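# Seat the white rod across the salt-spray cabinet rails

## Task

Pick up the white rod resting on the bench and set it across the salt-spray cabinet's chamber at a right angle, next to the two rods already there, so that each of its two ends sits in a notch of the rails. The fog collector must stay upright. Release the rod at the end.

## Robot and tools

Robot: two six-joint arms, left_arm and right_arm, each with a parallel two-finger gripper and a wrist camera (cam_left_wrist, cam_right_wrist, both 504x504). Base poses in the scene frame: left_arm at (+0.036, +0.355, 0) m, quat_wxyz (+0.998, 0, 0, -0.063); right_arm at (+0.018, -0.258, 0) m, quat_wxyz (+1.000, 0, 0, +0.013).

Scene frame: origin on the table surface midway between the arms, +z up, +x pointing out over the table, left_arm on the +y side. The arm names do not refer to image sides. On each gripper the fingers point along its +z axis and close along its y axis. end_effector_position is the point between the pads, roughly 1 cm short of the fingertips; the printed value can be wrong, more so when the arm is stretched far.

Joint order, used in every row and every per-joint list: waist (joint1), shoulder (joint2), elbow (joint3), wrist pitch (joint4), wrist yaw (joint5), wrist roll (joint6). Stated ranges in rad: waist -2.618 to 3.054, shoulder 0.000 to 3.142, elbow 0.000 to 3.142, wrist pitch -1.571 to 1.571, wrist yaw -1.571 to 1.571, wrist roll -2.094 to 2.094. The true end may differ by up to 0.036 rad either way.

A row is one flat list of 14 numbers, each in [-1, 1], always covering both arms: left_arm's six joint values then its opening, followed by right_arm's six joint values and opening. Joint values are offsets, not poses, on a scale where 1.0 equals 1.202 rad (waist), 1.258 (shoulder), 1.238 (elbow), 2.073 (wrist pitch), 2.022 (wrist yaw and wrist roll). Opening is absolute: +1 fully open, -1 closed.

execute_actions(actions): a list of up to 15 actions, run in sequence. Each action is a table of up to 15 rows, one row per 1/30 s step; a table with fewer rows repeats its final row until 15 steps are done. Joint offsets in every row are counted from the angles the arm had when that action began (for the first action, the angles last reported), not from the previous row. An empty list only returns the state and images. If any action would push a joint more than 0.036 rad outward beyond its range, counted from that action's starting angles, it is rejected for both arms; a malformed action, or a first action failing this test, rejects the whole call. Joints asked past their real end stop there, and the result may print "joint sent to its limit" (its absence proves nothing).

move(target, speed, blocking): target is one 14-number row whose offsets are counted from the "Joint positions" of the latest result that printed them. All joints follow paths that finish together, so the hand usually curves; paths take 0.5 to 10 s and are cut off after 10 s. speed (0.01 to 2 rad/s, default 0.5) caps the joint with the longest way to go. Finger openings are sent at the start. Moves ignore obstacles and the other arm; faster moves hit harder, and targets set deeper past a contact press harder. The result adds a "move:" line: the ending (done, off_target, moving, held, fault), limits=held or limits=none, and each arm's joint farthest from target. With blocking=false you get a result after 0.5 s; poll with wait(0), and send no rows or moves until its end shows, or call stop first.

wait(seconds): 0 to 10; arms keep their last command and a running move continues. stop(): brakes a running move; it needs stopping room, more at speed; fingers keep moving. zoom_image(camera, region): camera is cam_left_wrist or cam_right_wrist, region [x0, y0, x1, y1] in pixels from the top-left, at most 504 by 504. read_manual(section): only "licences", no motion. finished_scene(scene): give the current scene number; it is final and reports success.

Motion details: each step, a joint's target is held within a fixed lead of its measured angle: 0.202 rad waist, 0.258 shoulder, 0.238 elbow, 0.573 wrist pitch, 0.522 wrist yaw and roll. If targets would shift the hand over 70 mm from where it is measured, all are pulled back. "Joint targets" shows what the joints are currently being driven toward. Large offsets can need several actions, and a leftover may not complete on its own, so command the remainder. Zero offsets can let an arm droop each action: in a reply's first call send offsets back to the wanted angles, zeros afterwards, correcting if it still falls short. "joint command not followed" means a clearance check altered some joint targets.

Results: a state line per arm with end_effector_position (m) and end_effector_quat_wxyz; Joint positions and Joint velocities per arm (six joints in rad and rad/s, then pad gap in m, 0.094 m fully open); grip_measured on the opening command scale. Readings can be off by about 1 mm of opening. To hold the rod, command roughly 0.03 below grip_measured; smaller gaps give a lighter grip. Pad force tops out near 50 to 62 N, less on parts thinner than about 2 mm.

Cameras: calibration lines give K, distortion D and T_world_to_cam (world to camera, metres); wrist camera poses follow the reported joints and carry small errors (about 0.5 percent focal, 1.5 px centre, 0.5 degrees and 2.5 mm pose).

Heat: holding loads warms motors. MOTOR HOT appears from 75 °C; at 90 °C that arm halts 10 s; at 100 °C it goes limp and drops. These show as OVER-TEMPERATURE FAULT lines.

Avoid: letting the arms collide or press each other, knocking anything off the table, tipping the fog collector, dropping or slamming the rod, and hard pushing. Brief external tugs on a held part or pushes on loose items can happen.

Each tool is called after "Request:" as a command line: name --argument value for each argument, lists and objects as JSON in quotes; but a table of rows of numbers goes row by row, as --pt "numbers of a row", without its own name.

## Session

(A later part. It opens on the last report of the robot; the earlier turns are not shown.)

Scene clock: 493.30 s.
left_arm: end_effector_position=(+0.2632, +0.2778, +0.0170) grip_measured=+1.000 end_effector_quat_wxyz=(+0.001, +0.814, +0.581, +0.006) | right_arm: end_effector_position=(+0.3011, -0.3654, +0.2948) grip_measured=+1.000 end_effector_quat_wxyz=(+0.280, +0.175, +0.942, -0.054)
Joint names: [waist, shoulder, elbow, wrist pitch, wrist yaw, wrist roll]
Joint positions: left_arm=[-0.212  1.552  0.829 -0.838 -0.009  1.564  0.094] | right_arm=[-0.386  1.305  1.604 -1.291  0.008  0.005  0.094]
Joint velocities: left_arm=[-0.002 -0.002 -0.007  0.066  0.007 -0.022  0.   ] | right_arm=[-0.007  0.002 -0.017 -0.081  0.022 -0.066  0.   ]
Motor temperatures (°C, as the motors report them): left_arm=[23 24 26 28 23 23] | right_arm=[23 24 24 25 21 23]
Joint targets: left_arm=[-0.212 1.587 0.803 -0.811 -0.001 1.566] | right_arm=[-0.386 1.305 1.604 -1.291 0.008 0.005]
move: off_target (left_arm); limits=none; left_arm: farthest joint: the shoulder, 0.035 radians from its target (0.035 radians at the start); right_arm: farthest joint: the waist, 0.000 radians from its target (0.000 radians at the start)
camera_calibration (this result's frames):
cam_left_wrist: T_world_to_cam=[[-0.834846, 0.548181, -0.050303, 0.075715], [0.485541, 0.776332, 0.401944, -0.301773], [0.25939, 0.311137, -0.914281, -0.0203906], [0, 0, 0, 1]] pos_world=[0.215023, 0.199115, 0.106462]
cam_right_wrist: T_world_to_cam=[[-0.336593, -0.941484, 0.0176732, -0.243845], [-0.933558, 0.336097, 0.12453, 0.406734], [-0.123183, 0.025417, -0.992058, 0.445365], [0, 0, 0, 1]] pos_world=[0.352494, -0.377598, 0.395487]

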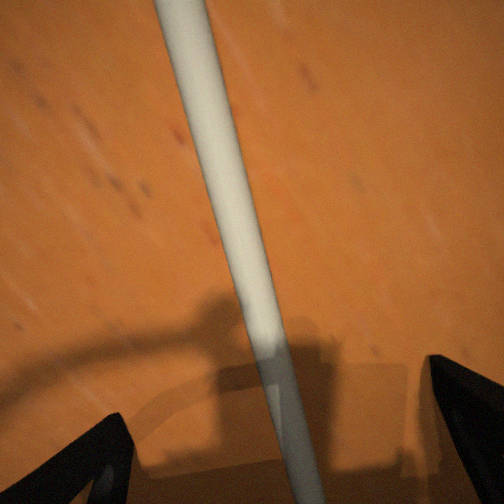

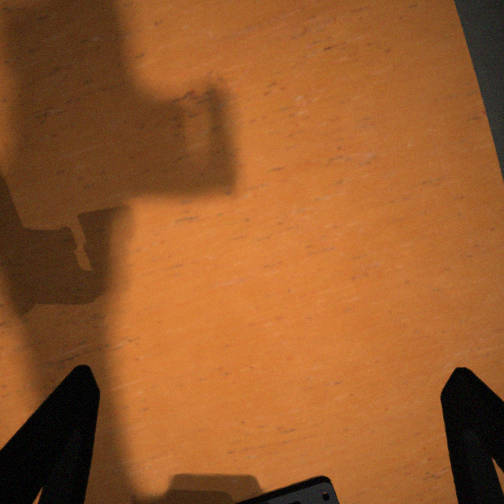

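Request:
move --target '[0,0,0,0,0,0,-0.78,0,0,0,0,0,0,1]' --speed 0.2

Scene clock: 501.03 s.
left_arm: end_effector_position=(+0.2652, +0.2772, +0.0170) grip_measured=-0.778 end_effector_quat_wxyz=(+0.005, +0.814, +0.581, +0.009) | right_arm: end_effector_position=(+0.3011, -0.3654, +0.2948) grip_measured=+1.000 end_effector_quat_wxyz=(+0.280, +0.175, +0.942, -0.054)
Joint names: [waist, shoulder, elbow, wrist pitch, wrist yaw, wrist roll]
Joint positions: left_arm=[-0.212  1.552  0.829 -0.83  -0.009  1.564  0.01 ] | right_arm=[-0.386  1.305  1.604 -1.291  0.008  0.005  0.094]
Joint velocities: left_arm=[ 0.002 -0.007  0.012  0.037 -0.022 -0.022 -0.   ] | right_arm=[-0.002  0.002 -0.007 -0.051 -0.007 -0.051  0.   ]
Motor temperatures (°C, as the motors report them): left_arm=[23 24 26 28 23 23] | right_arm=[23 24 24 25 21 23]
Joint targets: left_arm=[-0.212 1.552 0.829 -0.838 -0.009 1.564] | right_arm=[-0.386 1.305 1.604 -1.291 0.008 0.005]
move: done; limits=none; left_arm: farthest joint: the wrist pitch, 0.008 radians from its target (0.000 radians at the start); right_arm: farthest joint: the waist, 0.000 radians from its target (0.000 radians at the start)
camera_calibration (this result's frames):
cam_left_wrist: T_world_to_cam=[[-0.834411, 0.548045, -0.0583442, 0.0777814], [0.482295, 0.77731, 0.403957, -0.301708], [0.266738, 0.308927, -0.912916, -0.0220469], [0, 0, 0, 1]] pos_world=[0.216295, 0.198704, 0.106288]
cam_right_wrist: T_world_to_cam=[[-0.336593, -0.941484, 0.0176732, -0.243845], [-0.933558, 0.336097, 0.12453, 0.406734], [-0.123183, 0.025417, -0.992058, 0.445365], [0, 0, 0, 1]] pos_world=[0.352494, -0.377598, 0.395487]

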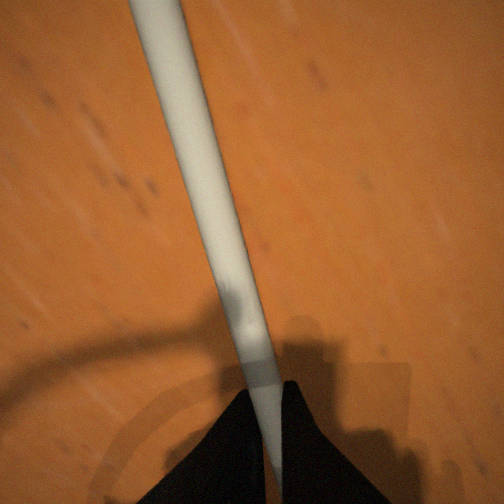

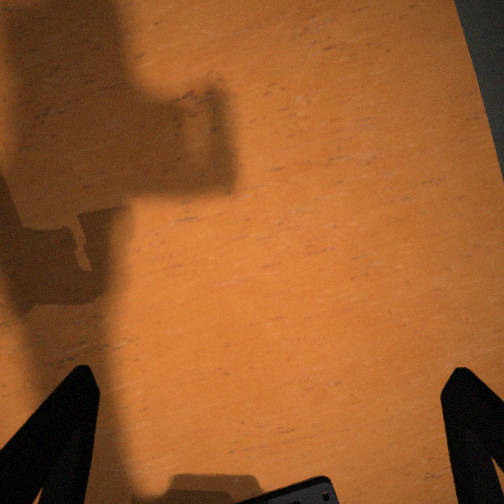

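Request:
move --target '[0,0,0,0,0,0,-0.84,0,0,0,0,0,0,1]' --speed 0.2

Scene clock: 505.27 s.
left_arm: end_effector_position=(+0.2652, +0.2772, +0.0170) grip_measured=-0.824 end_effector_quat_wxyz=(+0.005, +0.814, +0.581, +0.009) | right_arm: end_effector_position=(+0.3011, -0.3654, +0.2948) grip_measured=+1.000 end_effector_quat_wxyz=(+0.280, +0.175, +0.942, -0.054)
Joint names: [waist, shoulder, elbow, wrist pitch, wrist yaw, wrist roll]
Joint positions: left_arm=[-0.212  1.552  0.829 -0.83  -0.009  1.564  0.008] | right_arm=[-0.386  1.305  1.604 -1.291  0.008  0.005  0.094]
Joint velocities: left_arm=[-0.012  0.002 -0.002 -0.007 -0.022  0.037 -0.001] | right_arm=[ 0.002 -0.012  0.007 -0.007  0.022  0.022  0.   ]
Motor temperatures (°C, as the motors report them): left_arm=[23 24 26 28 23 23] | right_arm=[23 24 24 25 21 23]
Joint targets: left_arm=[-0.212 1.552 0.829 -0.830 -0.009 1.564] | right_arm=[-0.386 1.305 1.604 -1.291 0.008 0.005]
move: done; limits=none; left_arm: farthest joint: the waist, 0.000 radians from its target (0.000 radians at the start); right_arm: farthest joint: the waist, 0.000 radians from its target (0.000 radians at the start)
camera_calibration (this result's frames):
cam_left_wrist: T_world_to_cam=[[-0.834411, 0.548045, -0.0583442, 0.0777814], [0.482295, 0.77731, 0.403957, -0.301708], [0.266738, 0.308927, -0.912916, -0.0220469], [0, 0, 0, 1]] pos_world=[0.216295, 0.198704, 0.106288]
cam_right_wrist: T_world_to_cam=[[-0.336593, -0.941484, 0.0176732, -0.243845], [-0.933558, 0.336097, 0.12453, 0.406734], [-0.123183, 0.025417, -0.992058, 0.445365], [0, 0, 0, 1]] pos_world=[0.352494, -0.377598, 0.395487]

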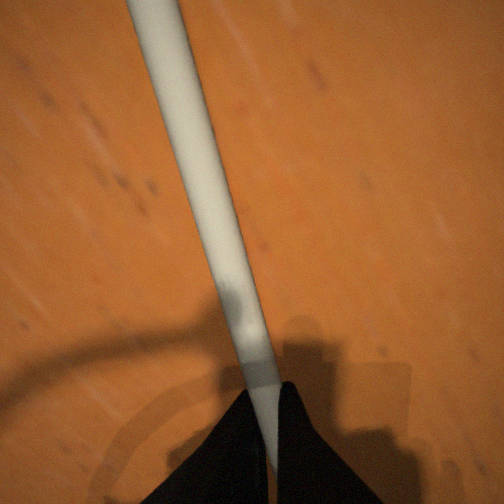

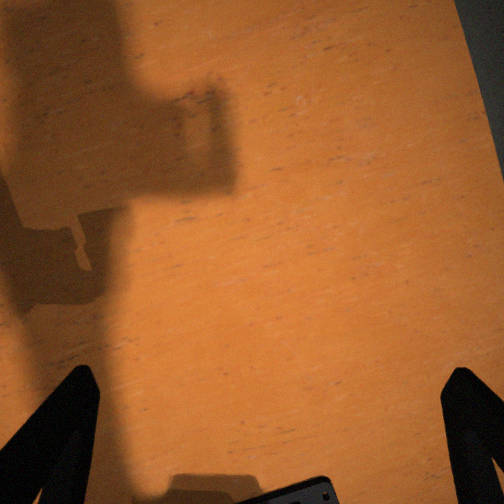

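Request:
move --target '[0,0,0,0,0,0,-0.86,0,0,0,0,0,0,1]' --speed 0.2

Scene clock: 508.83 s.
left_arm: end_effector_position=(+0.2652, +0.2772, +0.0170) grip_measured=-0.834 end_effector_quat_wxyz=(+0.005, +0.814, +0.581, +0.009) | right_arm: end_effector_position=(+0.3011, -0.3654, +0.2948) grip_measured=+1.000 end_effector_quat_wxyz=(+0.280, +0.175, +0.942, -0.054)
Joint names: [waist, shoulder, elbow, wrist pitch, wrist yaw, wrist roll]
Joint positions: left_arm=[-0.212  1.552  0.829 -0.83  -0.009  1.564  0.008] | right_arm=[-0.386  1.305  1.604 -1.291  0.008  0.005  0.094]
Joint velocities: left_arm=[ 0.017  0.007 -0.017 -0.066  0.022 -0.007  0.   ] | right_arm=[ 0.002  0.007 -0.007  0.007  0.095  0.007  0.   ]
Motor temperatures (°C, as the motors report them): left_arm=[23 25 26 28 23 23] | right_arm=[23 24 24 25 21 23]
Joint targets: left_arm=[-0.212 1.552 0.829 -0.830 -0.009 1.564] | right_arm=[-0.386 1.305 1.604 -1.291 0.008 0.005]
move: done; limits=none; left_arm: farthest joint: the waist, 0.000 radians from its target (0.000 radians at the start); right_arm: farthest joint: the waist, 0.000 radians from its target (0.000 radians at the start)
camera_calibration (this result's frames):
cam_left_wrist: T_world_to_cam=[[-0.834411, 0.548045, -0.0583442, 0.0777814], [0.482295, 0.77731, 0.403957, -0.301708], [0.266738, 0.308927, -0.912916, -0.0220469], [0, 0, 0, 1]] pos_world=[0.216295, 0.198704, 0.106288]
cam_right_wrist: T_world_to_cam=[[-0.336593, -0.941484, 0.0176732, -0.243845], [-0.933558, 0.336097, 0.12453, 0.406734], [-0.123183, 0.025417, -0.992058, 0.445365], [0, 0, 0, 1]] pos_world=[0.352494, -0.377598, 0.395487]

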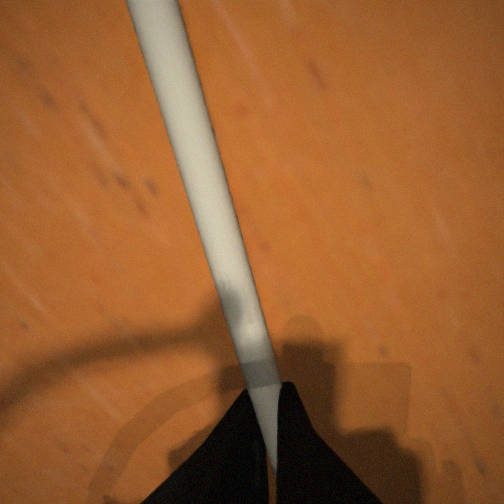

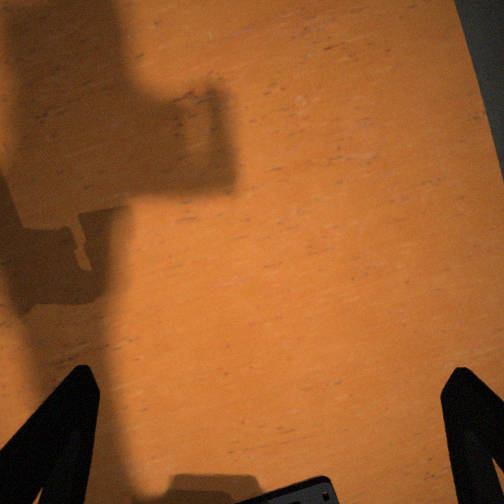

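Request:
move --target '[0,-0.066,0.165,-0.14,0,0,-0.865,0,0,0,0,0,0,1]' --speed 0.4

Scene clock: 542.73 s.
left_arm: end_effector_position=(+0.2648, +0.2774, +0.0726) grip_measured=-0.834 end_effector_quat_wxyz=(-0.007, +0.814, +0.581, +0.001) | right_arm: end_effector_position=(+0.3011, -0.3654, +0.2948) grip_measured=+1.000 end_effector_quat_wxyz=(+0.280, +0.175, +0.942, -0.054)
Joint names: [waist, shoulder, elbow, wrist pitch, wrist yaw, wrist roll]
Joint positions: left_arm=[-0.212  1.496  1.012 -1.098 -0.01   1.564  0.008] | right_arm=[-0.386  1.305  1.604 -1.291  0.008  0.005  0.094]
Joint velocities: left_arm=[-0.002  0.002 -0.002  0.051 -0.051  0.037 -0.001] | right_arm=[-0.002  0.002  0.002  0.007 -0.007  0.022  0.   ]
Motor temperatures (°C, as the motors report them): left_arm=[23 25 27 27 22 23] | right_arm=[23 24 24 25 21 23]
Joint targets: left_arm=[-0.212 1.469 1.033 -1.120 -0.009 1.564] | right_arm=[-0.386 1.305 1.604 -1.291 0.008 0.005]
move: off_target (left_arm); limits=none; left_arm: farthest joint: the shoulder, 0.027 radians from its target (0.083 radians at the start); right_arm: farthest joint: the waist, 0.000 radians from its target (0.000 radians at the start)
camera_calibration (this result's frames):
cam_left_wrist: T_world_to_cam=[[-0.835606, 0.548481, -0.0305128, 0.0787264], [0.493075, 0.773363, 0.398481, -0.325512], [0.242157, 0.317928, -0.916669, 0.0330728], [0, 0, 0, 1]] pos_world=[0.218277, 0.198044, 0.162429]
cam_right_wrist: T_world_to_cam=[[-0.336593, -0.941484, 0.0176732, -0.243845], [-0.933558, 0.336097, 0.12453, 0.406734], [-0.123183, 0.025417, -0.992058, 0.445365], [0, 0, 0, 1]] pos_world=[0.352494, -0.377598, 0.395487]

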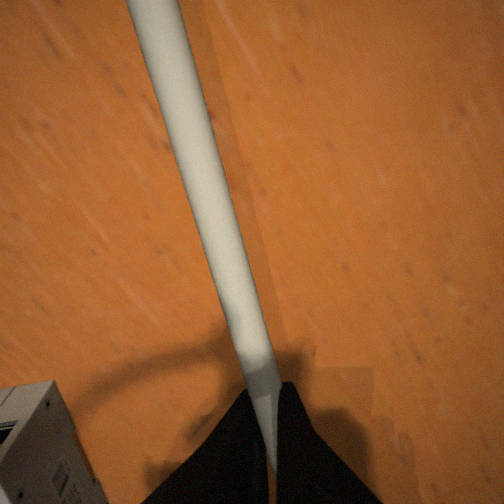

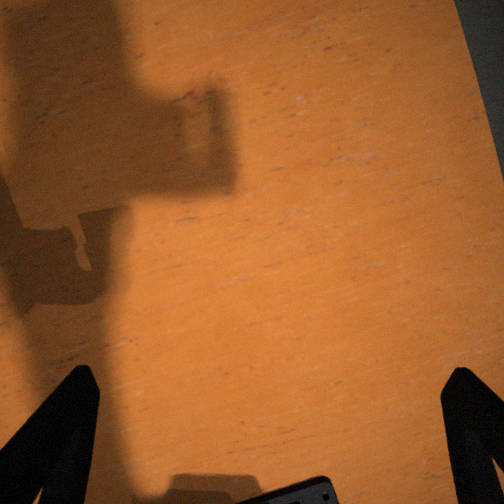

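Request:
move --target '[0,-0.128,0.628,-0.155,0,0,-0.865,0,0,0,0,0,0,1]' --speed 0.6

Scene clock: 586.63 s.
left_arm: end_effector_position=(+0.3190, +0.2618, +0.3231) grip_measured=-0.834 end_effector_quat_wxyz=(+0.227, +0.777, +0.560, +0.175) | right_arm: end_effector_position=(+0.3011, -0.3654, +0.2948) grip_measured=+1.000 end_effector_quat_wxyz=(+0.280, +0.175, +0.942, -0.054)
Joint names: [waist, shoulder, elbow, wrist pitch, wrist yaw, wrist roll]
Joint positions: left_arm=[-0.212  1.352  1.772 -1.409 -0.027  1.564  0.008] | right_arm=[-0.386  1.305  1.604 -1.291  0.008  0.005  0.094]
Joint velocities: left_arm=[ 0.002 -0.007 -0.007  0.022 -0.051 -0.007 -0.   ] | right_arm=[-0.002 -0.002  0.012 -0.007 -0.037  0.007  0.   ]
Motor temperatures (°C, as the motors report them): left_arm=[23 27 29 26 23 23] | right_arm=[23 24 24 25 21 23]
Joint targets: left_arm=[-0.212 1.335 1.790 -1.420 -0.009 1.564] | right_arm=[-0.386 1.305 1.604 -1.291 0.008 0.005]
move: done; limits=none; left_arm: farthest joint: the elbow, 0.018 radians from its target (0.776 radians at the start); right_arm: farthest joint: the waist, 0.000 radians from its target (0.000 radians at the start)
camera_calibration (this result's frames):
cam_left_wrist: T_world_to_cam=[[-0.665956, 0.489656, -0.562796, 0.273467], [0.239167, 0.854747, 0.460659, -0.400358], [0.706613, 0.172177, -0.686333, 0.0701453], [0, 0, 0, 1]] pos_world=[0.228304, 0.196222, 0.386478]
cam_right_wrist: T_world_to_cam=[[-0.336593, -0.941484, 0.0176732, -0.243845], [-0.933558, 0.336097, 0.12453, 0.406734], [-0.123183, 0.025417, -0.992058, 0.445365], [0, 0, 0, 1]] pos_world=[0.352494, -0.377598, 0.395487]

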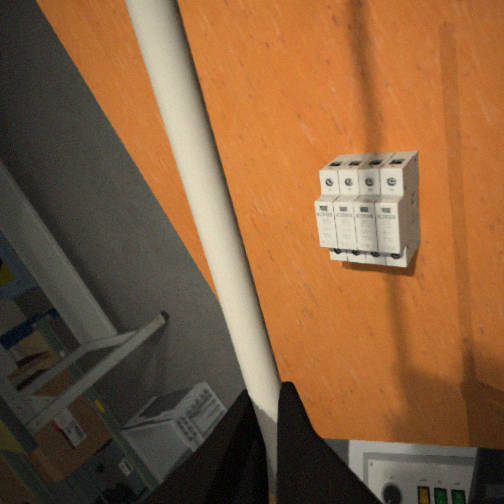

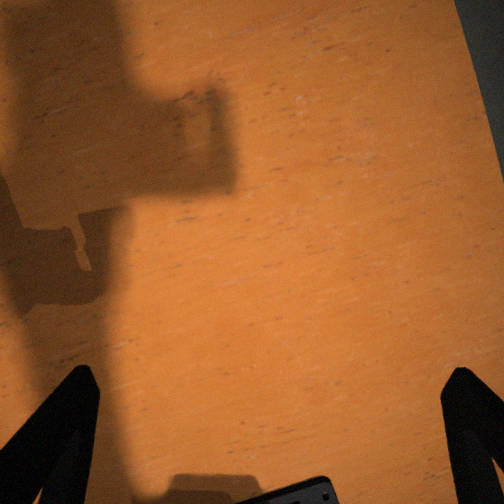

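Request:
move --target '[0.8,-0.013,0.014,-0.005,0.009,0,-0.865,0,0,0,0,0,0,1]' --speed 0.7

Request:
move --target '[0.545,0,0,0,0,0,-0.865,0,0,0,0,0,0,1]' --speed 0.6

Scene clock: 602.70 s.
left_arm: end_effector_position=(+0.2755, +0.5322, +0.3231) grip_measured=-0.833 end_effector_quat_wxyz=(+0.122, +0.433, +0.854, +0.259) | right_arm: end_effector_position=(+0.3011, -0.3654, +0.2948) grip_measured=+1.000 end_effector_quat_wxyz=(+0.280, +0.175, +0.942, -0.054)
Joint names: [waist, shoulder, elbow, wrist pitch, wrist yaw, wrist roll]
Joint positions: left_arm=[ 0.744  1.352  1.772 -1.41  -0.023  1.564  0.008] | right_arm=[-0.386  1.305  1.604 -1.291  0.008  0.005  0.094]
Joint velocities: left_arm=[-0.002  0.002 -0.002  0.037 -0.022  0.007 -0.001] | right_arm=[ 0.012 -0.007 -0.012 -0.051 -0.022 -0.051  0.   ]
Motor temperatures (°C, as the motors report them): left_arm=[23 26 28 27 23 23] | right_arm=[23 24 24 25 21 23]
Joint targets: left_arm=[0.749 1.336 1.789 -1.420 -0.009 1.564] | right_arm=[-0.386 1.305 1.604 -1.291 0.008 0.005]
move: done; limits=none; left_arm: farthest joint: the elbow, 0.018 radians from its target (0.018 radians at the start); right_arm: farthest joint: the waist, 0.000 radians from its target (0.000 radians at the start)
camera_calibration (this result's frames):
cam_left_wrist: T_world_to_cam=[[-0.783913, -0.261092, -0.563304, 0.544314], [-0.559119, 0.691328, 0.457659, -0.313162], [0.269936, 0.673719, -0.687923, -0.0918547], [0, 0, 0, 1]] pos_world=[0.276395, 0.420498, 0.386747]
cam_right_wrist: T_world_to_cam=[[-0.336593, -0.941484, 0.0176732, -0.243845], [-0.933558, 0.336097, 0.12453, 0.406734], [-0.123183, 0.025417, -0.992058, 0.445365], [0, 0, 0, 1]] pos_world=[0.352494, -0.377598, 0.395487]

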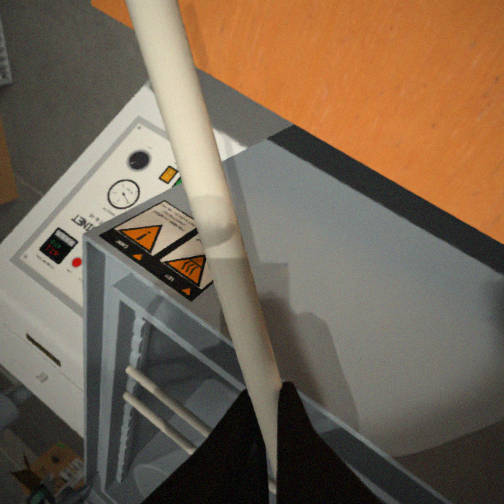

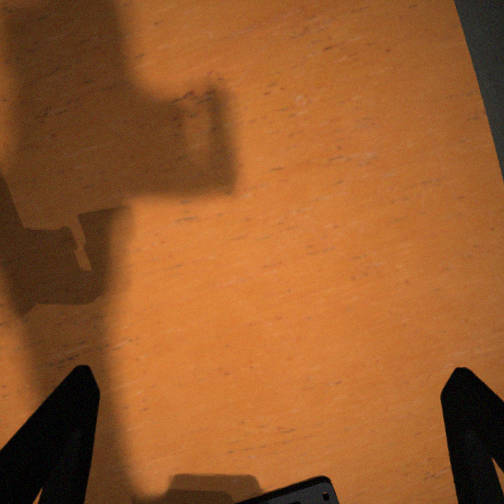

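Scene clock: 604.20 s.
left_arm: end_effector_position=(+0.1182, +0.6417, +0.3231) grip_measured=-0.833 end_effector_quat_wxyz=(+0.030, +0.137, +0.948, +0.285) | right_arm: end_effector_position=(+0.3011, -0.3654, +0.2948) grip_measured=+1.000 end_effector_quat_wxyz=(+0.280, +0.175, +0.942, -0.054)
Joint names: [waist, shoulder, elbow, wrist pitch, wrist yaw, wrist roll]
Joint positions: left_arm=[ 1.394  1.352  1.772 -1.41  -0.031  1.564  0.008] | right_arm=[-0.386  1.305  1.604 -1.291  0.008  0.005  0.094]
Joint velocities: left_arm=[-0.022  0.002 -0.002  0.037 -0.066  0.007  0.001] | right_arm=[-0.022 -0.007  0.007 -0.007 -0.022  0.007  0.   ]
Motor temperatures (°C, as the motors report them): left_arm=[23 26 28 27 23 23] | right_arm=[23 24 24 25 21 23]
Joint targets: left_arm=[1.399 1.352 1.772 -1.410 -0.023 1.564] | right_arm=[-0.386 1.305 1.604 -1.291 0.008 0.005]
move: done; limits=none; left_arm: farthest joint: the wrist yaw, 0.008 radians from its target (0.000 radians at the start); right_arm: farthest joint: the waist, 0.000 radians from its target (0.000 radians at the start)
camera_calibration (this result's frames):
cam_left_wrist: T_world_to_cam=[[-0.466859, -0.682986, -0.561759, 0.682322], [-0.861488, 0.2078, 0.463311, -0.13267], [-0.199701, 0.70025, -0.685397, -0.0854629], [0, 0, 0, 1]] pos_world=[0.187188, 0.55343, 0.386191]
cam_right_wrist: T_world_to_cam=[[-0.336593, -0.941484, 0.0176732, -0.243845], [-0.933558, 0.336097, 0.12453, 0.406734], [-0.123183, 0.025417, -0.992058, 0.445365], [0, 0, 0, 1]] pos_world=[0.352494, -0.377598, 0.395487]

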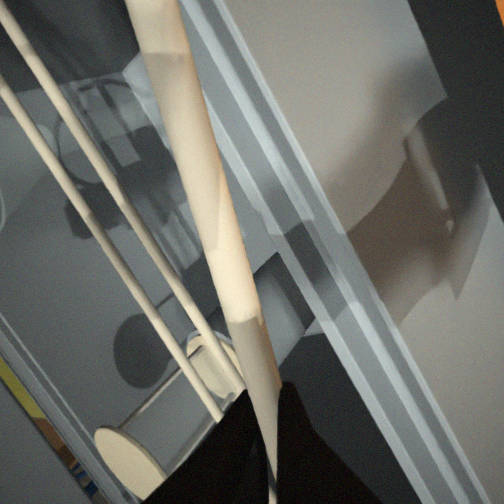

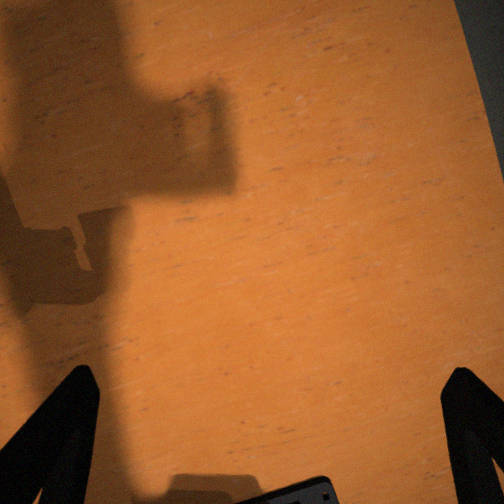

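Request:
move --target '[0.0294,0.447,0.2636,0.085,-0.0514,-0.127,-0.865,0,0,0,0,0,0,1]' --speed 0.35

Scene clock: 665.60 s.
left_arm: end_effector_position=(+0.1357, +0.7995, +0.2441) grip_measured=-0.833 end_effector_quat_wxyz=(+0.000, -0.004, +0.970, +0.243) | right_arm: end_effector_position=(+0.3011, -0.3654, +0.2948) grip_measured=+1.000 end_effector_quat_wxyz=(+0.280, +0.175, +0.942, -0.054)
Joint names: [waist, shoulder, elbow, wrist pitch, wrist yaw, wrist roll]
Joint positions: left_arm=[ 1.422  1.915  2.067 -1.248 -0.13   1.32   0.008] | right_arm=[-0.386  1.305  1.604 -1.291  0.008  0.005  0.094]
Joint velocities: left_arm=[-0.012 -0.002  0.002 -0.007 -0.037 -0.066 -0.001] | right_arm=[-0.012 -0.007 -0.012 -0.037 -0.007  0.007  0.   ]
Motor temperatures (°C, as the motors report them): left_arm=[23 25 28 29 23 23] | right_arm=[23 24 24 25 21 23]
Joint targets: left_arm=[1.429 1.914 2.097 -1.233 -0.134 1.308] | right_arm=[-0.386 1.305 1.604 -1.291 0.008 0.005]
move: off_target (left_arm); limits=none; left_arm: farthest joint: the elbow, 0.031 radians from its target (0.327 radians at the start); right_arm: farthest joint: the waist, 0.000 radians from its target (0.000 radians at the start)
camera_calibration (this result's frames):
cam_left_wrist: T_world_to_cam=[[-0.240452, -0.834583, -0.495634, 0.828226], [-0.896239, -0.00519035, 0.443541, 0.0660717], [-0.372744, 0.550857, -0.746738, -0.0887312], [0, 0, 0, 1]] pos_world=[0.22529, 0.740445, 0.314933]
cam_right_wrist: T_world_to_cam=[[-0.336593, -0.941484, 0.0176732, -0.243845], [-0.933558, 0.336097, 0.12453, 0.406734], [-0.123183, 0.025417, -0.992058, 0.445365], [0, 0, 0, 1]] pos_world=[0.352494, -0.377598, 0.395487]

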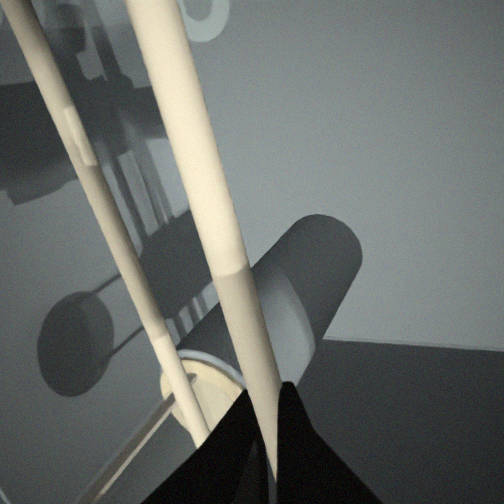

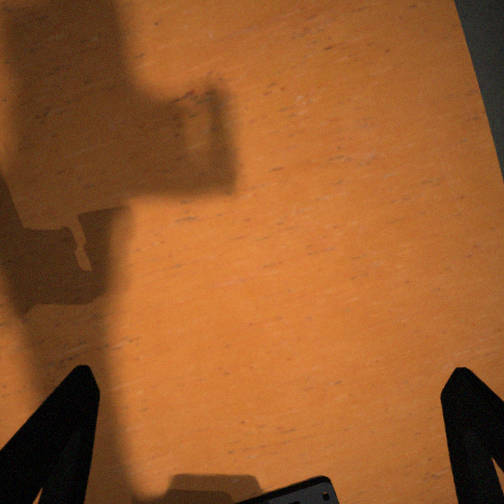

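Request:
zoom_image --camera "cam_left_wrist" --region '[0, 0, 252, 252]'

Request:
zoom_image --camera "cam_left_wrist" --region '[100, 230, 352, 482]'

Region (0, 0, 252, 252) of cam_left_wrist's 504x504 image, scaled by 2.000, with more detail than that image has.

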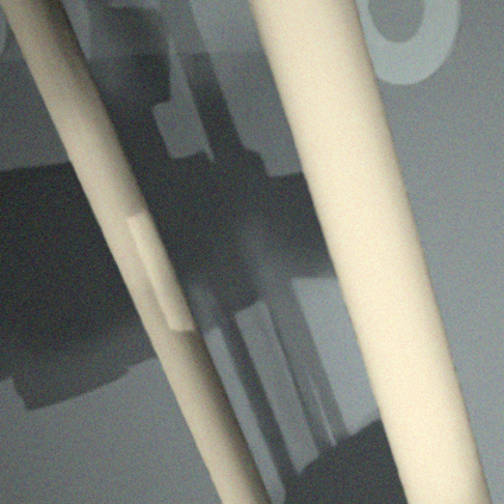

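Region (100, 230, 352, 482) of cam_left_wrist's 504x504 image, scaled by 2.000, with more detail than that image has.

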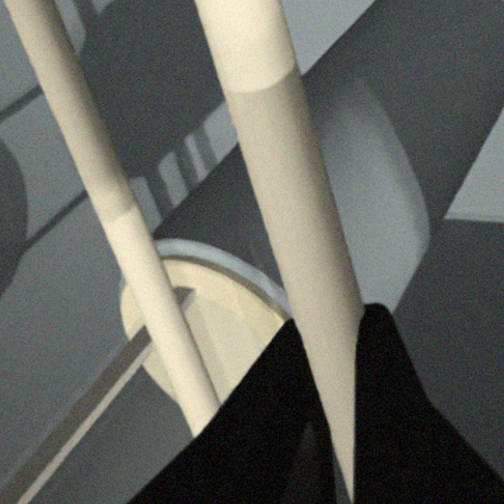

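Request:
move --target '[0.018,0.030,-0.0153,0.0125,0.004,-0.0163,-0.865,0,0,0,0,0,0,1]' --speed 0.1

Scene clock: 707.77 s.
left_arm: end_effector_position=(+0.1300, +0.8053, +0.2250) grip_measured=-0.833 end_effector_quat_wxyz=(-0.005, -0.020, +0.974, +0.225) | right_arm: end_effector_position=(+0.3011, -0.3654, +0.2948) grip_measured=+1.000 end_effector_quat_wxyz=(+0.280, +0.175, +0.942, -0.054)
Joint names: [waist, shoulder, elbow, wrist pitch, wrist yaw, wrist roll]
Joint positions: left_arm=[ 1.437  1.949  2.052 -1.237 -0.13   1.299  0.008] | right_arm=[-0.386  1.305  1.604 -1.291  0.008  0.005  0.094]
Joint velocities: left_arm=[-0.007 -0.027 -0.002 -0.066 -0.081 -0.037 -0.   ] | right_arm=[ 0.002 -0.002 -0.002  0.007  0.037  0.081  0.   ]
Motor temperatures (°C, as the motors report them): left_arm=[23 31 31 29 23 23] | right_arm=[23 24 24 25 21 23]
Joint targets: left_arm=[1.443 1.953 2.048 -1.222 -0.122 1.287] | right_arm=[-0.386 1.305 1.604 -1.291 0.008 0.005]
move: done; limits=none; left_arm: farthest joint: the wrist pitch, 0.015 radians from its target (0.026 radians at the start); right_arm: farthest joint: the waist, 0.000 radians from its target (0.000 radians at the start)
camera_calibration (this result's frames):
cam_left_wrist: T_world_to_cam=[[-0.212, -0.859998, -0.464176, 0.831911], [-0.895404, -0.0193671, 0.444834, 0.0804378], [-0.391546, 0.50993, -0.76594, -0.0685474], [0, 0, 0, 1]] pos_world=[0.22155, 0.751954, 0.297869]
cam_right_wrist: T_world_to_cam=[[-0.336593, -0.941484, 0.0176732, -0.243845], [-0.933558, 0.336097, 0.12453, 0.406734], [-0.123183, 0.025417, -0.992058, 0.445365], [0, 0, 0, 1]] pos_world=[0.352494, -0.377598, 0.395487]

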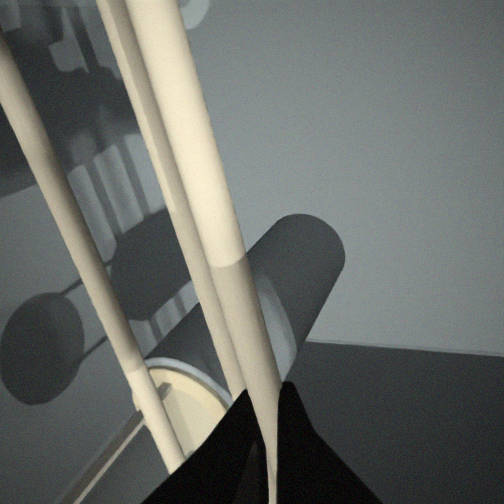

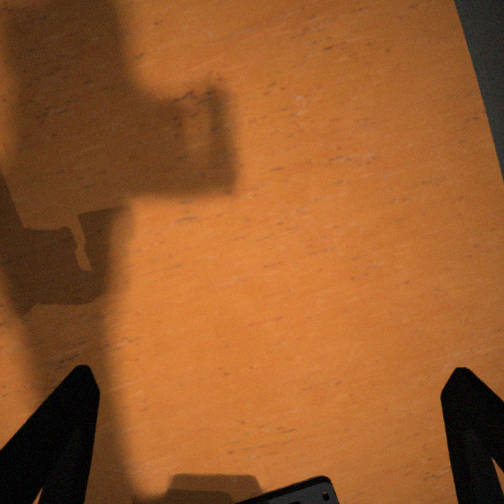

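Request:
zoom_image --camera "cam_left_wrist" --region '[60, 0, 260, 200]'

Request:
zoom_image --camera "cam_left_wrist" --region '[120, 220, 320, 420]'

Region (60, 0, 260, 200) of cam_left_wrist's 504x504 image, scaled by 2.520, with more detail than that image has.

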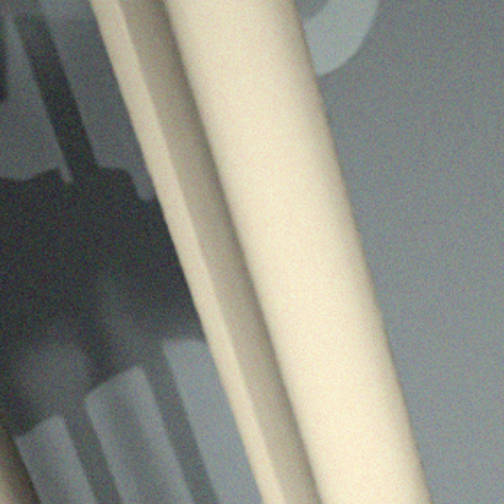

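Region (120, 220, 320, 420) of cam_left_wrist's 504x504 image, scaled by 2.520, with more detail than that image has.

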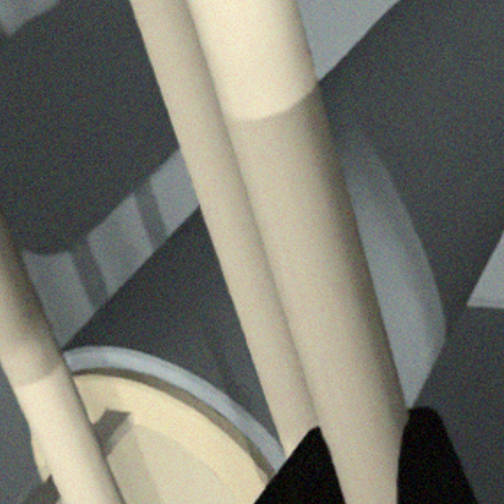

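Request:
move --target '[-0.0161,-0.0432,-0.0439,0.0189,-0.0102,-0.0157,-0.865,0,0,0,0,0,0,1]' --speed 0.08

Scene clock: 814.90 s.
left_arm: end_effector_position=(+0.1315, +0.8012, +0.2212) grip_measured=-0.833 end_effector_quat_wxyz=(-0.009, -0.026, +0.974, +0.227) | right_arm: end_effector_position=(+0.3011, -0.3654, +0.2948) grip_measured=+1.000 end_effector_quat_wxyz=(+0.280, +0.175, +0.942, -0.054)
Joint names: [waist, shoulder, elbow, wrist pitch, wrist yaw, wrist roll]
Joint positions: left_arm=[ 1.425  1.927  2.004 -1.212 -0.147  1.279  0.008] | right_arm=[-0.386  1.305  1.604 -1.291  0.008  0.005  0.094]
Joint velocities: left_arm=[ 0.007  0.007 -0.012  0.037 -0.022  0.007 -0.   ] | right_arm=[-0.007 -0.002 -0.007  0.022 -0.007  0.022  0.   ]
Motor temperatures (°C, as the motors report them): left_arm=[23 34 29 29 23 23] | right_arm=[23 24 24 25 21 23]
Joint targets: left_arm=[1.418 1.895 1.997 -1.198 -0.151 1.268] | right_arm=[-0.386 1.305 1.604 -1.291 0.008 0.005]
move: off_target (left_arm); limits=none; left_arm: farthest joint: the shoulder, 0.032 radians from its target (0.054 radians at the start); right_arm: farthest joint: the waist, 0.000 radians from its target (0.000 radians at the start)
camera_calibration (this result's frames):
cam_left_wrist: T_world_to_cam=[[-0.204048, -0.861241, -0.465434, 0.827156], [-0.892078, -0.0322317, 0.450731, 0.0920204], [-0.403189, 0.507174, -0.761717, -0.0660212], [0, 0, 0, 1]] pos_world=[0.22425, 0.748831, 0.293221]
cam_right_wrist: T_world_to_cam=[[-0.336593, -0.941484, 0.0176732, -0.243845], [-0.933558, 0.336097, 0.12453, 0.406734], [-0.123183, 0.025417, -0.992058, 0.445365], [0, 0, 0, 1]] pos_world=[0.352494, -0.377598, 0.395487]

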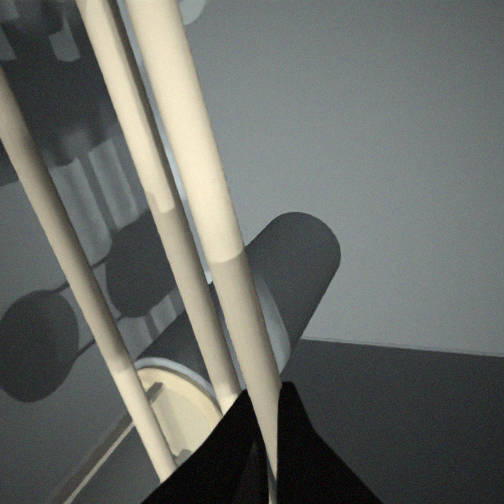

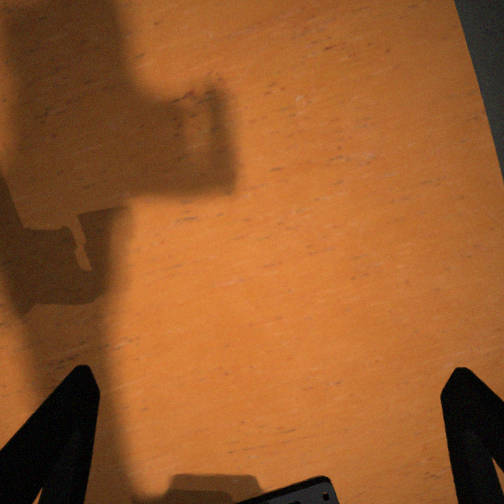

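Request:
execute_actions --actions '[]'

Scene clock: 830.20 s.
left_arm: end_effector_position=(+0.1315, +0.8013, +0.2212) grip_measured=-0.833 end_effector_quat_wxyz=(-0.009, -0.026, +0.973, +0.227) | right_arm: end_effector_position=(+0.3011, -0.3654, +0.2948) grip_measured=+1.000 end_effector_quat_wxyz=(+0.280, +0.175, +0.942, -0.054)
Joint names: [waist, shoulder, elbow, wrist pitch, wrist yaw, wrist roll]
Joint positions: left_arm=[ 1.425  1.927  2.004 -1.212 -0.148  1.279  0.008] | right_arm=[-0.386  1.305  1.604 -1.291  0.008  0.005  0.094]
Joint velocities: left_arm=[ 0.022  0.007  0.007  0.081 -0.066 -0.022  0.   ] | right_arm=[ 0.012  0.007  0.012 -0.051 -0.007  0.051  0.   ]
Motor temperatures (°C, as the motors report them): left_arm=[23 36 29 29 23 23] | right_arm=[23 24 24 25 21 23]
Joint targets: left_arm=[1.418 1.895 1.997 -1.198 -0.151 1.268] | right_arm=[-0.386 1.305 1.604 -1.291 0.008 0.005]
camera_calibration (this result's frames):
cam_left_wrist: T_world_to_cam=[[-0.203643, -0.861124, -0.465828, 0.827193], [-0.892033, -0.032893, 0.450771, 0.0924783], [-0.403492, 0.507331, -0.761453, -0.0661941], [0, 0, 0, 1]] pos_world=[0.224237, 0.74894, 0.293239]
cam_right_wrist: T_world_to_cam=[[-0.336593, -0.941484, 0.0176732, -0.243845], [-0.933558, 0.336097, 0.12453, 0.406734], [-0.123183, 0.025417, -0.992058, 0.445365], [0, 0, 0, 1]] pos_world=[0.352494, -0.377598, 0.395487]

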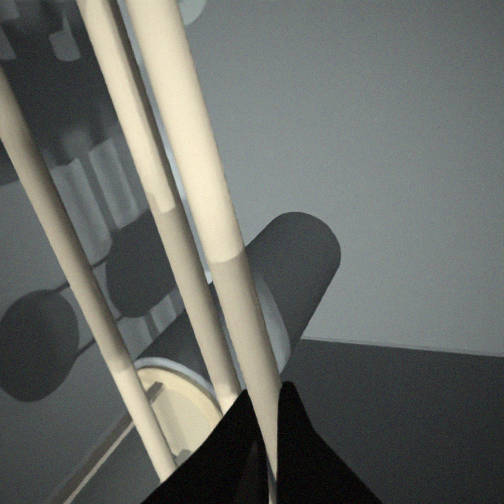

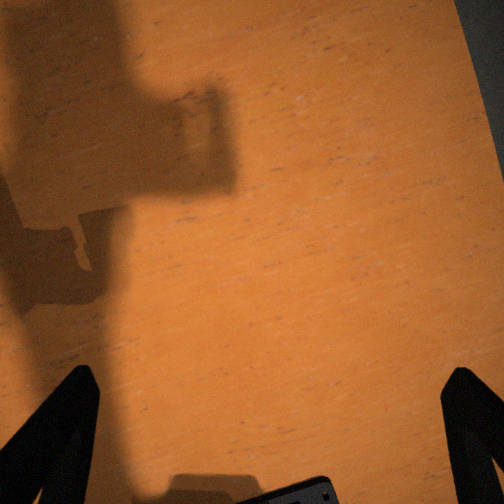

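Request:
zoom_image --camera "cam_left_wrist" --region '[60, 0, 312, 252]'

Request:
zoom_image --camera "cam_left_wrist" --region '[130, 230, 382, 482]'

Region (60, 0, 312, 252) of cam_left_wrist's 504x504 image, scaled by 2.000, with more detail than that image has.

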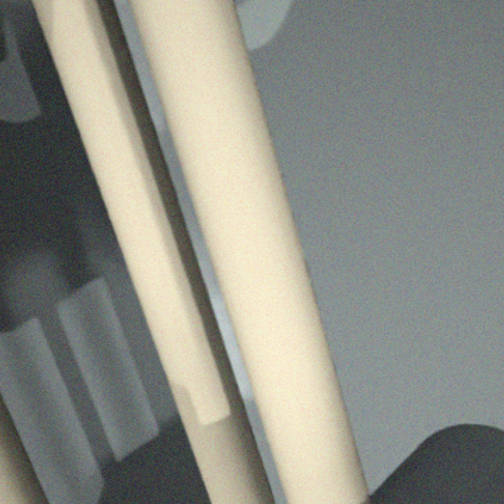

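Region (130, 230, 382, 482) of cam_left_wrist's 504x504 image, scaled by 2.000, with more detail than that image has.

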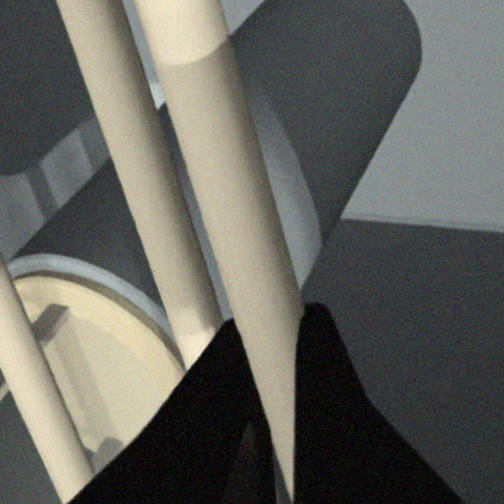

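Request:
move --target '[-0.0058,-0.036,-0.0478,0.0256,-0.0015,-0.0054,-0.865,0,0,0,0,0,0,1]' --speed 0.08

Scene clock: 881.60 s.
left_arm: end_effector_position=(+0.1317, +0.8019, +0.2070) grip_measured=-0.833 end_effector_quat_wxyz=(-0.011, -0.026, +0.975, +0.221) | right_arm: end_effector_position=(+0.3011, -0.3654, +0.2948) grip_measured=+1.000 end_effector_quat_wxyz=(+0.280, +0.175, +0.942, -0.054)
Joint names: [waist, shoulder, elbow, wrist pitch, wrist yaw, wrist roll]
Joint positions: left_arm=[ 1.425  1.927  1.951 -1.174 -0.148  1.278  0.008] | right_arm=[-0.386  1.305  1.604 -1.291  0.008  0.005  0.094]
Joint velocities: left_arm=[ 0.017  0.007 -0.012  0.007  0.037 -0.139  0.   ] | right_arm=[-0.007 -0.007 -0.012 -0.037 -0.081 -0.051  0.   ]
Motor temperatures (°C, as the motors report them): left_arm=[23 39 29 29 23 23] | right_arm=[23 24 24 25 21 23]
Joint targets: left_arm=[1.418 1.882 1.945 -1.159 -0.151 1.268] | right_arm=[-0.386 1.305 1.604 -1.291 0.008 0.005]
move: off_target (left_arm); limits=none; left_arm: farthest joint: the shoulder, 0.045 radians from its target (0.045 radians at the start); right_arm: farthest joint: the waist, 0.000 radians from its target (0.000 radians at the start)
camera_calibration (this result's frames):
cam_left_wrist: T_world_to_cam=[[-0.204638, -0.867502, -0.453391, 0.823832], [-0.89045, -0.0273625, 0.454258, 0.0936712], [-0.406476, 0.49668, -0.766868, -0.0671686], [0, 0, 0, 1]] pos_world=[0.224694, 0.7506, 0.279458]
cam_right_wrist: T_world_to_cam=[[-0.336593, -0.941484, 0.0176732, -0.243845], [-0.933558, 0.336097, 0.12453, 0.406734], [-0.123183, 0.025417, -0.992058, 0.445365], [0, 0, 0, 1]] pos_world=[0.352494, -0.377598, 0.395487]

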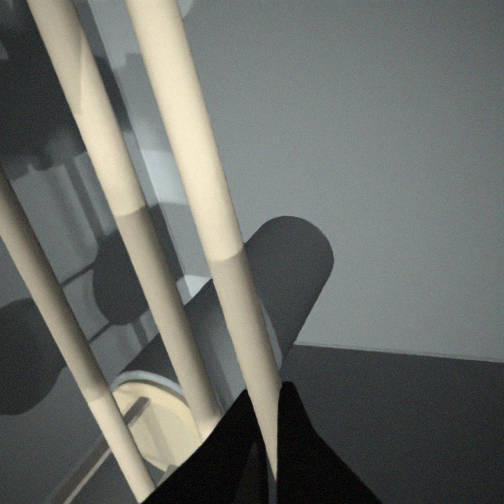

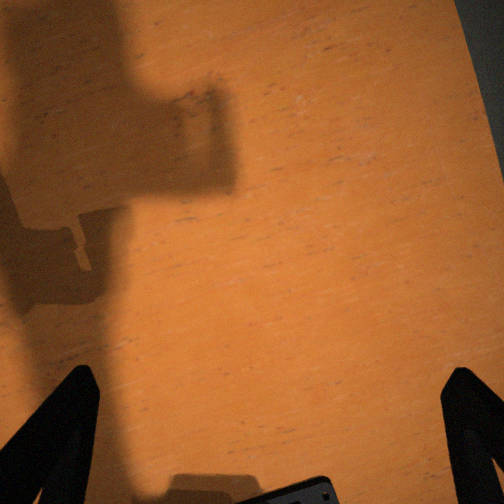

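Request:
zoom_image --camera "cam_left_wrist" --region '[0, 0, 252, 252]'

Request:
zoom_image --camera "cam_left_wrist" --region '[60, 230, 312, 482]'

Region (0, 0, 252, 252) of cam_left_wrist's 504x504 image, scaled by 2.000, with more detail than that image has.

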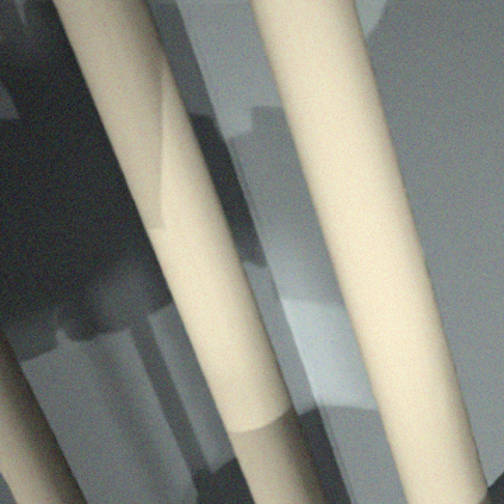

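Region (60, 230, 312, 482) of cam_left_wrist's 504x504 image, scaled by 2.000, with more detail than that image has.

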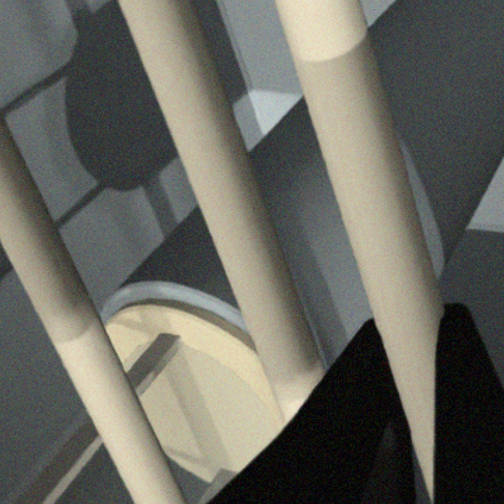

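Request:
move --target '[-0.0058,-0.0294,-0.0139,0.0111,-0.0015,-0.005,-0.865,0,0,0,0,0,0,1]' --speed 0.03

Scene clock: 922.37 s.
left_arm: end_effector_position=(+0.1318, +0.8024, +0.2044) grip_measured=-0.833 end_effector_quat_wxyz=(-0.011, -0.026, +0.975, +0.220) | right_arm: end_effector_position=(+0.3011, -0.3654, +0.2948) grip_measured=+1.000 end_effector_quat_wxyz=(+0.280, +0.175, +0.942, -0.054)
Joint names: [waist, shoulder, elbow, wrist pitch, wrist yaw, wrist roll]
Joint positions: left_arm=[ 1.425  1.927  1.941 -1.164 -0.148  1.277  0.008] | right_arm=[-0.386  1.305  1.604 -1.291  0.008  0.005  0.094]
Joint velocities: left_arm=[ 0.007 -0.007 -0.007  0.007  0.007 -0.022 -0.   ] | right_arm=[-0.002 -0.002 -0.002  0.095 -0.007 -0.037  0.   ]
Motor temperatures (°C, as the motors report them): left_arm=[23 43 29 29 23 23] | right_arm=[23 24 24 25 21 23]
Joint targets: left_arm=[1.418 1.890 1.934 -1.151 -0.151 1.268] | right_arm=[-0.386 1.305 1.604 -1.291 0.008 0.005]
move: off_target (left_arm); limits=none; left_arm: farthest joint: the shoulder, 0.037 radians from its target (0.037 radians at the start); right_arm: farthest joint: the waist, 0.000 radians from its target (0.000 radians at the start)
camera_calibration (this result's frames):
cam_left_wrist: T_world_to_cam=[[-0.203238, -0.868093, -0.452889, 0.823286], [-0.890616, -0.0282784, 0.453876, 0.0958128], [-0.406814, 0.495595, -0.76739, -0.0683139], [0, 0, 0, 1]] pos_world=[0.224865, 0.751255, 0.276947]
cam_right_wrist: T_world_to_cam=[[-0.336593, -0.941484, 0.0176732, -0.243845], [-0.933558, 0.336097, 0.12453, 0.406734], [-0.123183, 0.025417, -0.992058, 0.445365], [0, 0, 0, 1]] pos_world=[0.352494, -0.377598, 0.395487]

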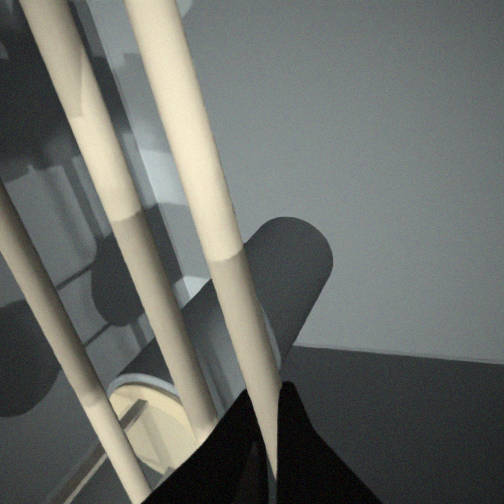

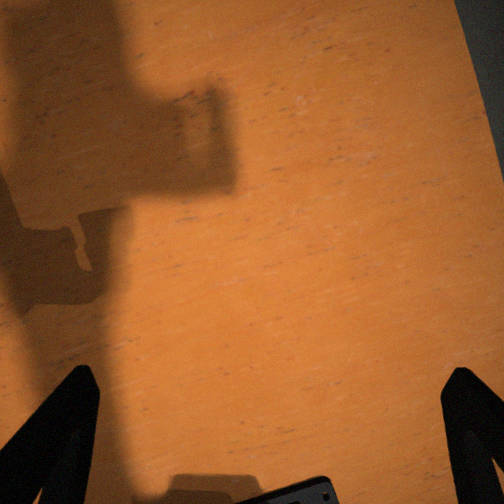

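Request:
move --target '[-0.0058,-0.0294,-0.0147,0.0101,-0.0015,-0.0045,-0.865,0,0,0,0,0,0,1]' --speed 0.03

Scene clock: 928.40 s.
left_arm: end_effector_position=(+0.1319, +0.8026, +0.2017) grip_measured=-0.833 end_effector_quat_wxyz=(-0.011, -0.027, +0.975, +0.219) | right_arm: end_effector_position=(+0.3011, -0.3654, +0.2948) grip_measured=+1.000 end_effector_quat_wxyz=(+0.280, +0.175, +0.942, -0.054)
Joint names: [waist, shoulder, elbow, wrist pitch, wrist yaw, wrist roll]
Joint positions: left_arm=[ 1.425  1.927  1.931 -1.156 -0.148  1.275  0.008] | right_arm=[-0.386  1.305  1.604 -1.291  0.008  0.005  0.094]
Joint velocities: left_arm=[ 0.002  0.007  0.002  0.007  0.022  0.037 -0.001] | right_arm=[ 0.002 -0.017 -0.007 -0.007  0.022  0.007  0.   ]
Motor temperatures (°C, as the motors report them): left_arm=[23 42 29 29 23 23] | right_arm=[23 24 24 25 21 23]
Joint targets: left_arm=[1.418 1.890 1.923 -1.143 -0.151 1.268] | right_arm=[-0.386 1.305 1.604 -1.291 0.008 0.005]
move: off_target (left_arm); limits=none; left_arm: farthest joint: the shoulder, 0.037 radians from its target (0.037 radians at the start); right_arm: farthest joint: the waist, 0.000 radians from its target (0.000 radians at the start)
camera_calibration (this result's frames):
cam_left_wrist: T_world_to_cam=[[-0.201977, -0.86918, -0.451366, 0.822646], [-0.890641, -0.0286951, 0.453801, 0.0974514], [-0.407387, 0.493662, -0.768331, -0.0686541], [0, 0, 0, 1]] pos_world=[0.224981, 0.751716, 0.274341]
cam_right_wrist: T_world_to_cam=[[-0.336593, -0.941484, 0.0176732, -0.243845], [-0.933558, 0.336097, 0.12453, 0.406734], [-0.123183, 0.025417, -0.992058, 0.445365], [0, 0, 0, 1]] pos_world=[0.352494, -0.377598, 0.395487]

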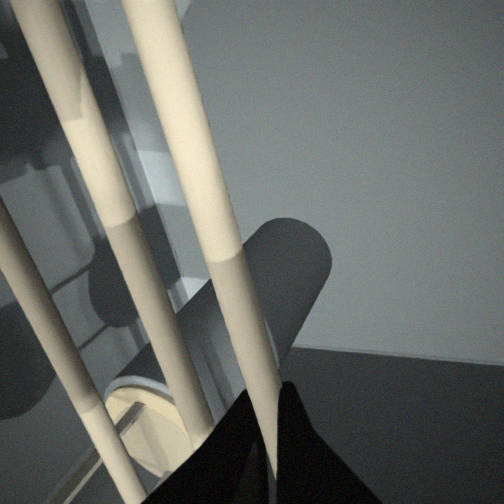

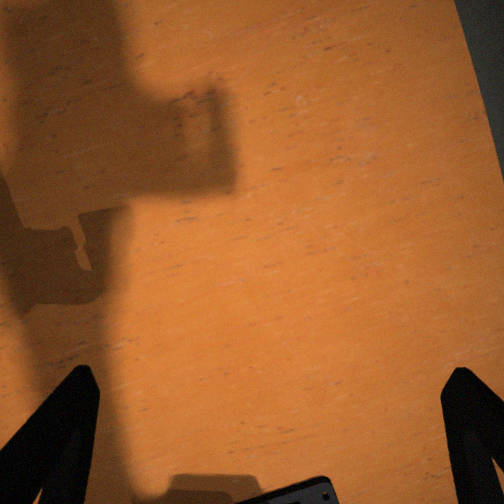

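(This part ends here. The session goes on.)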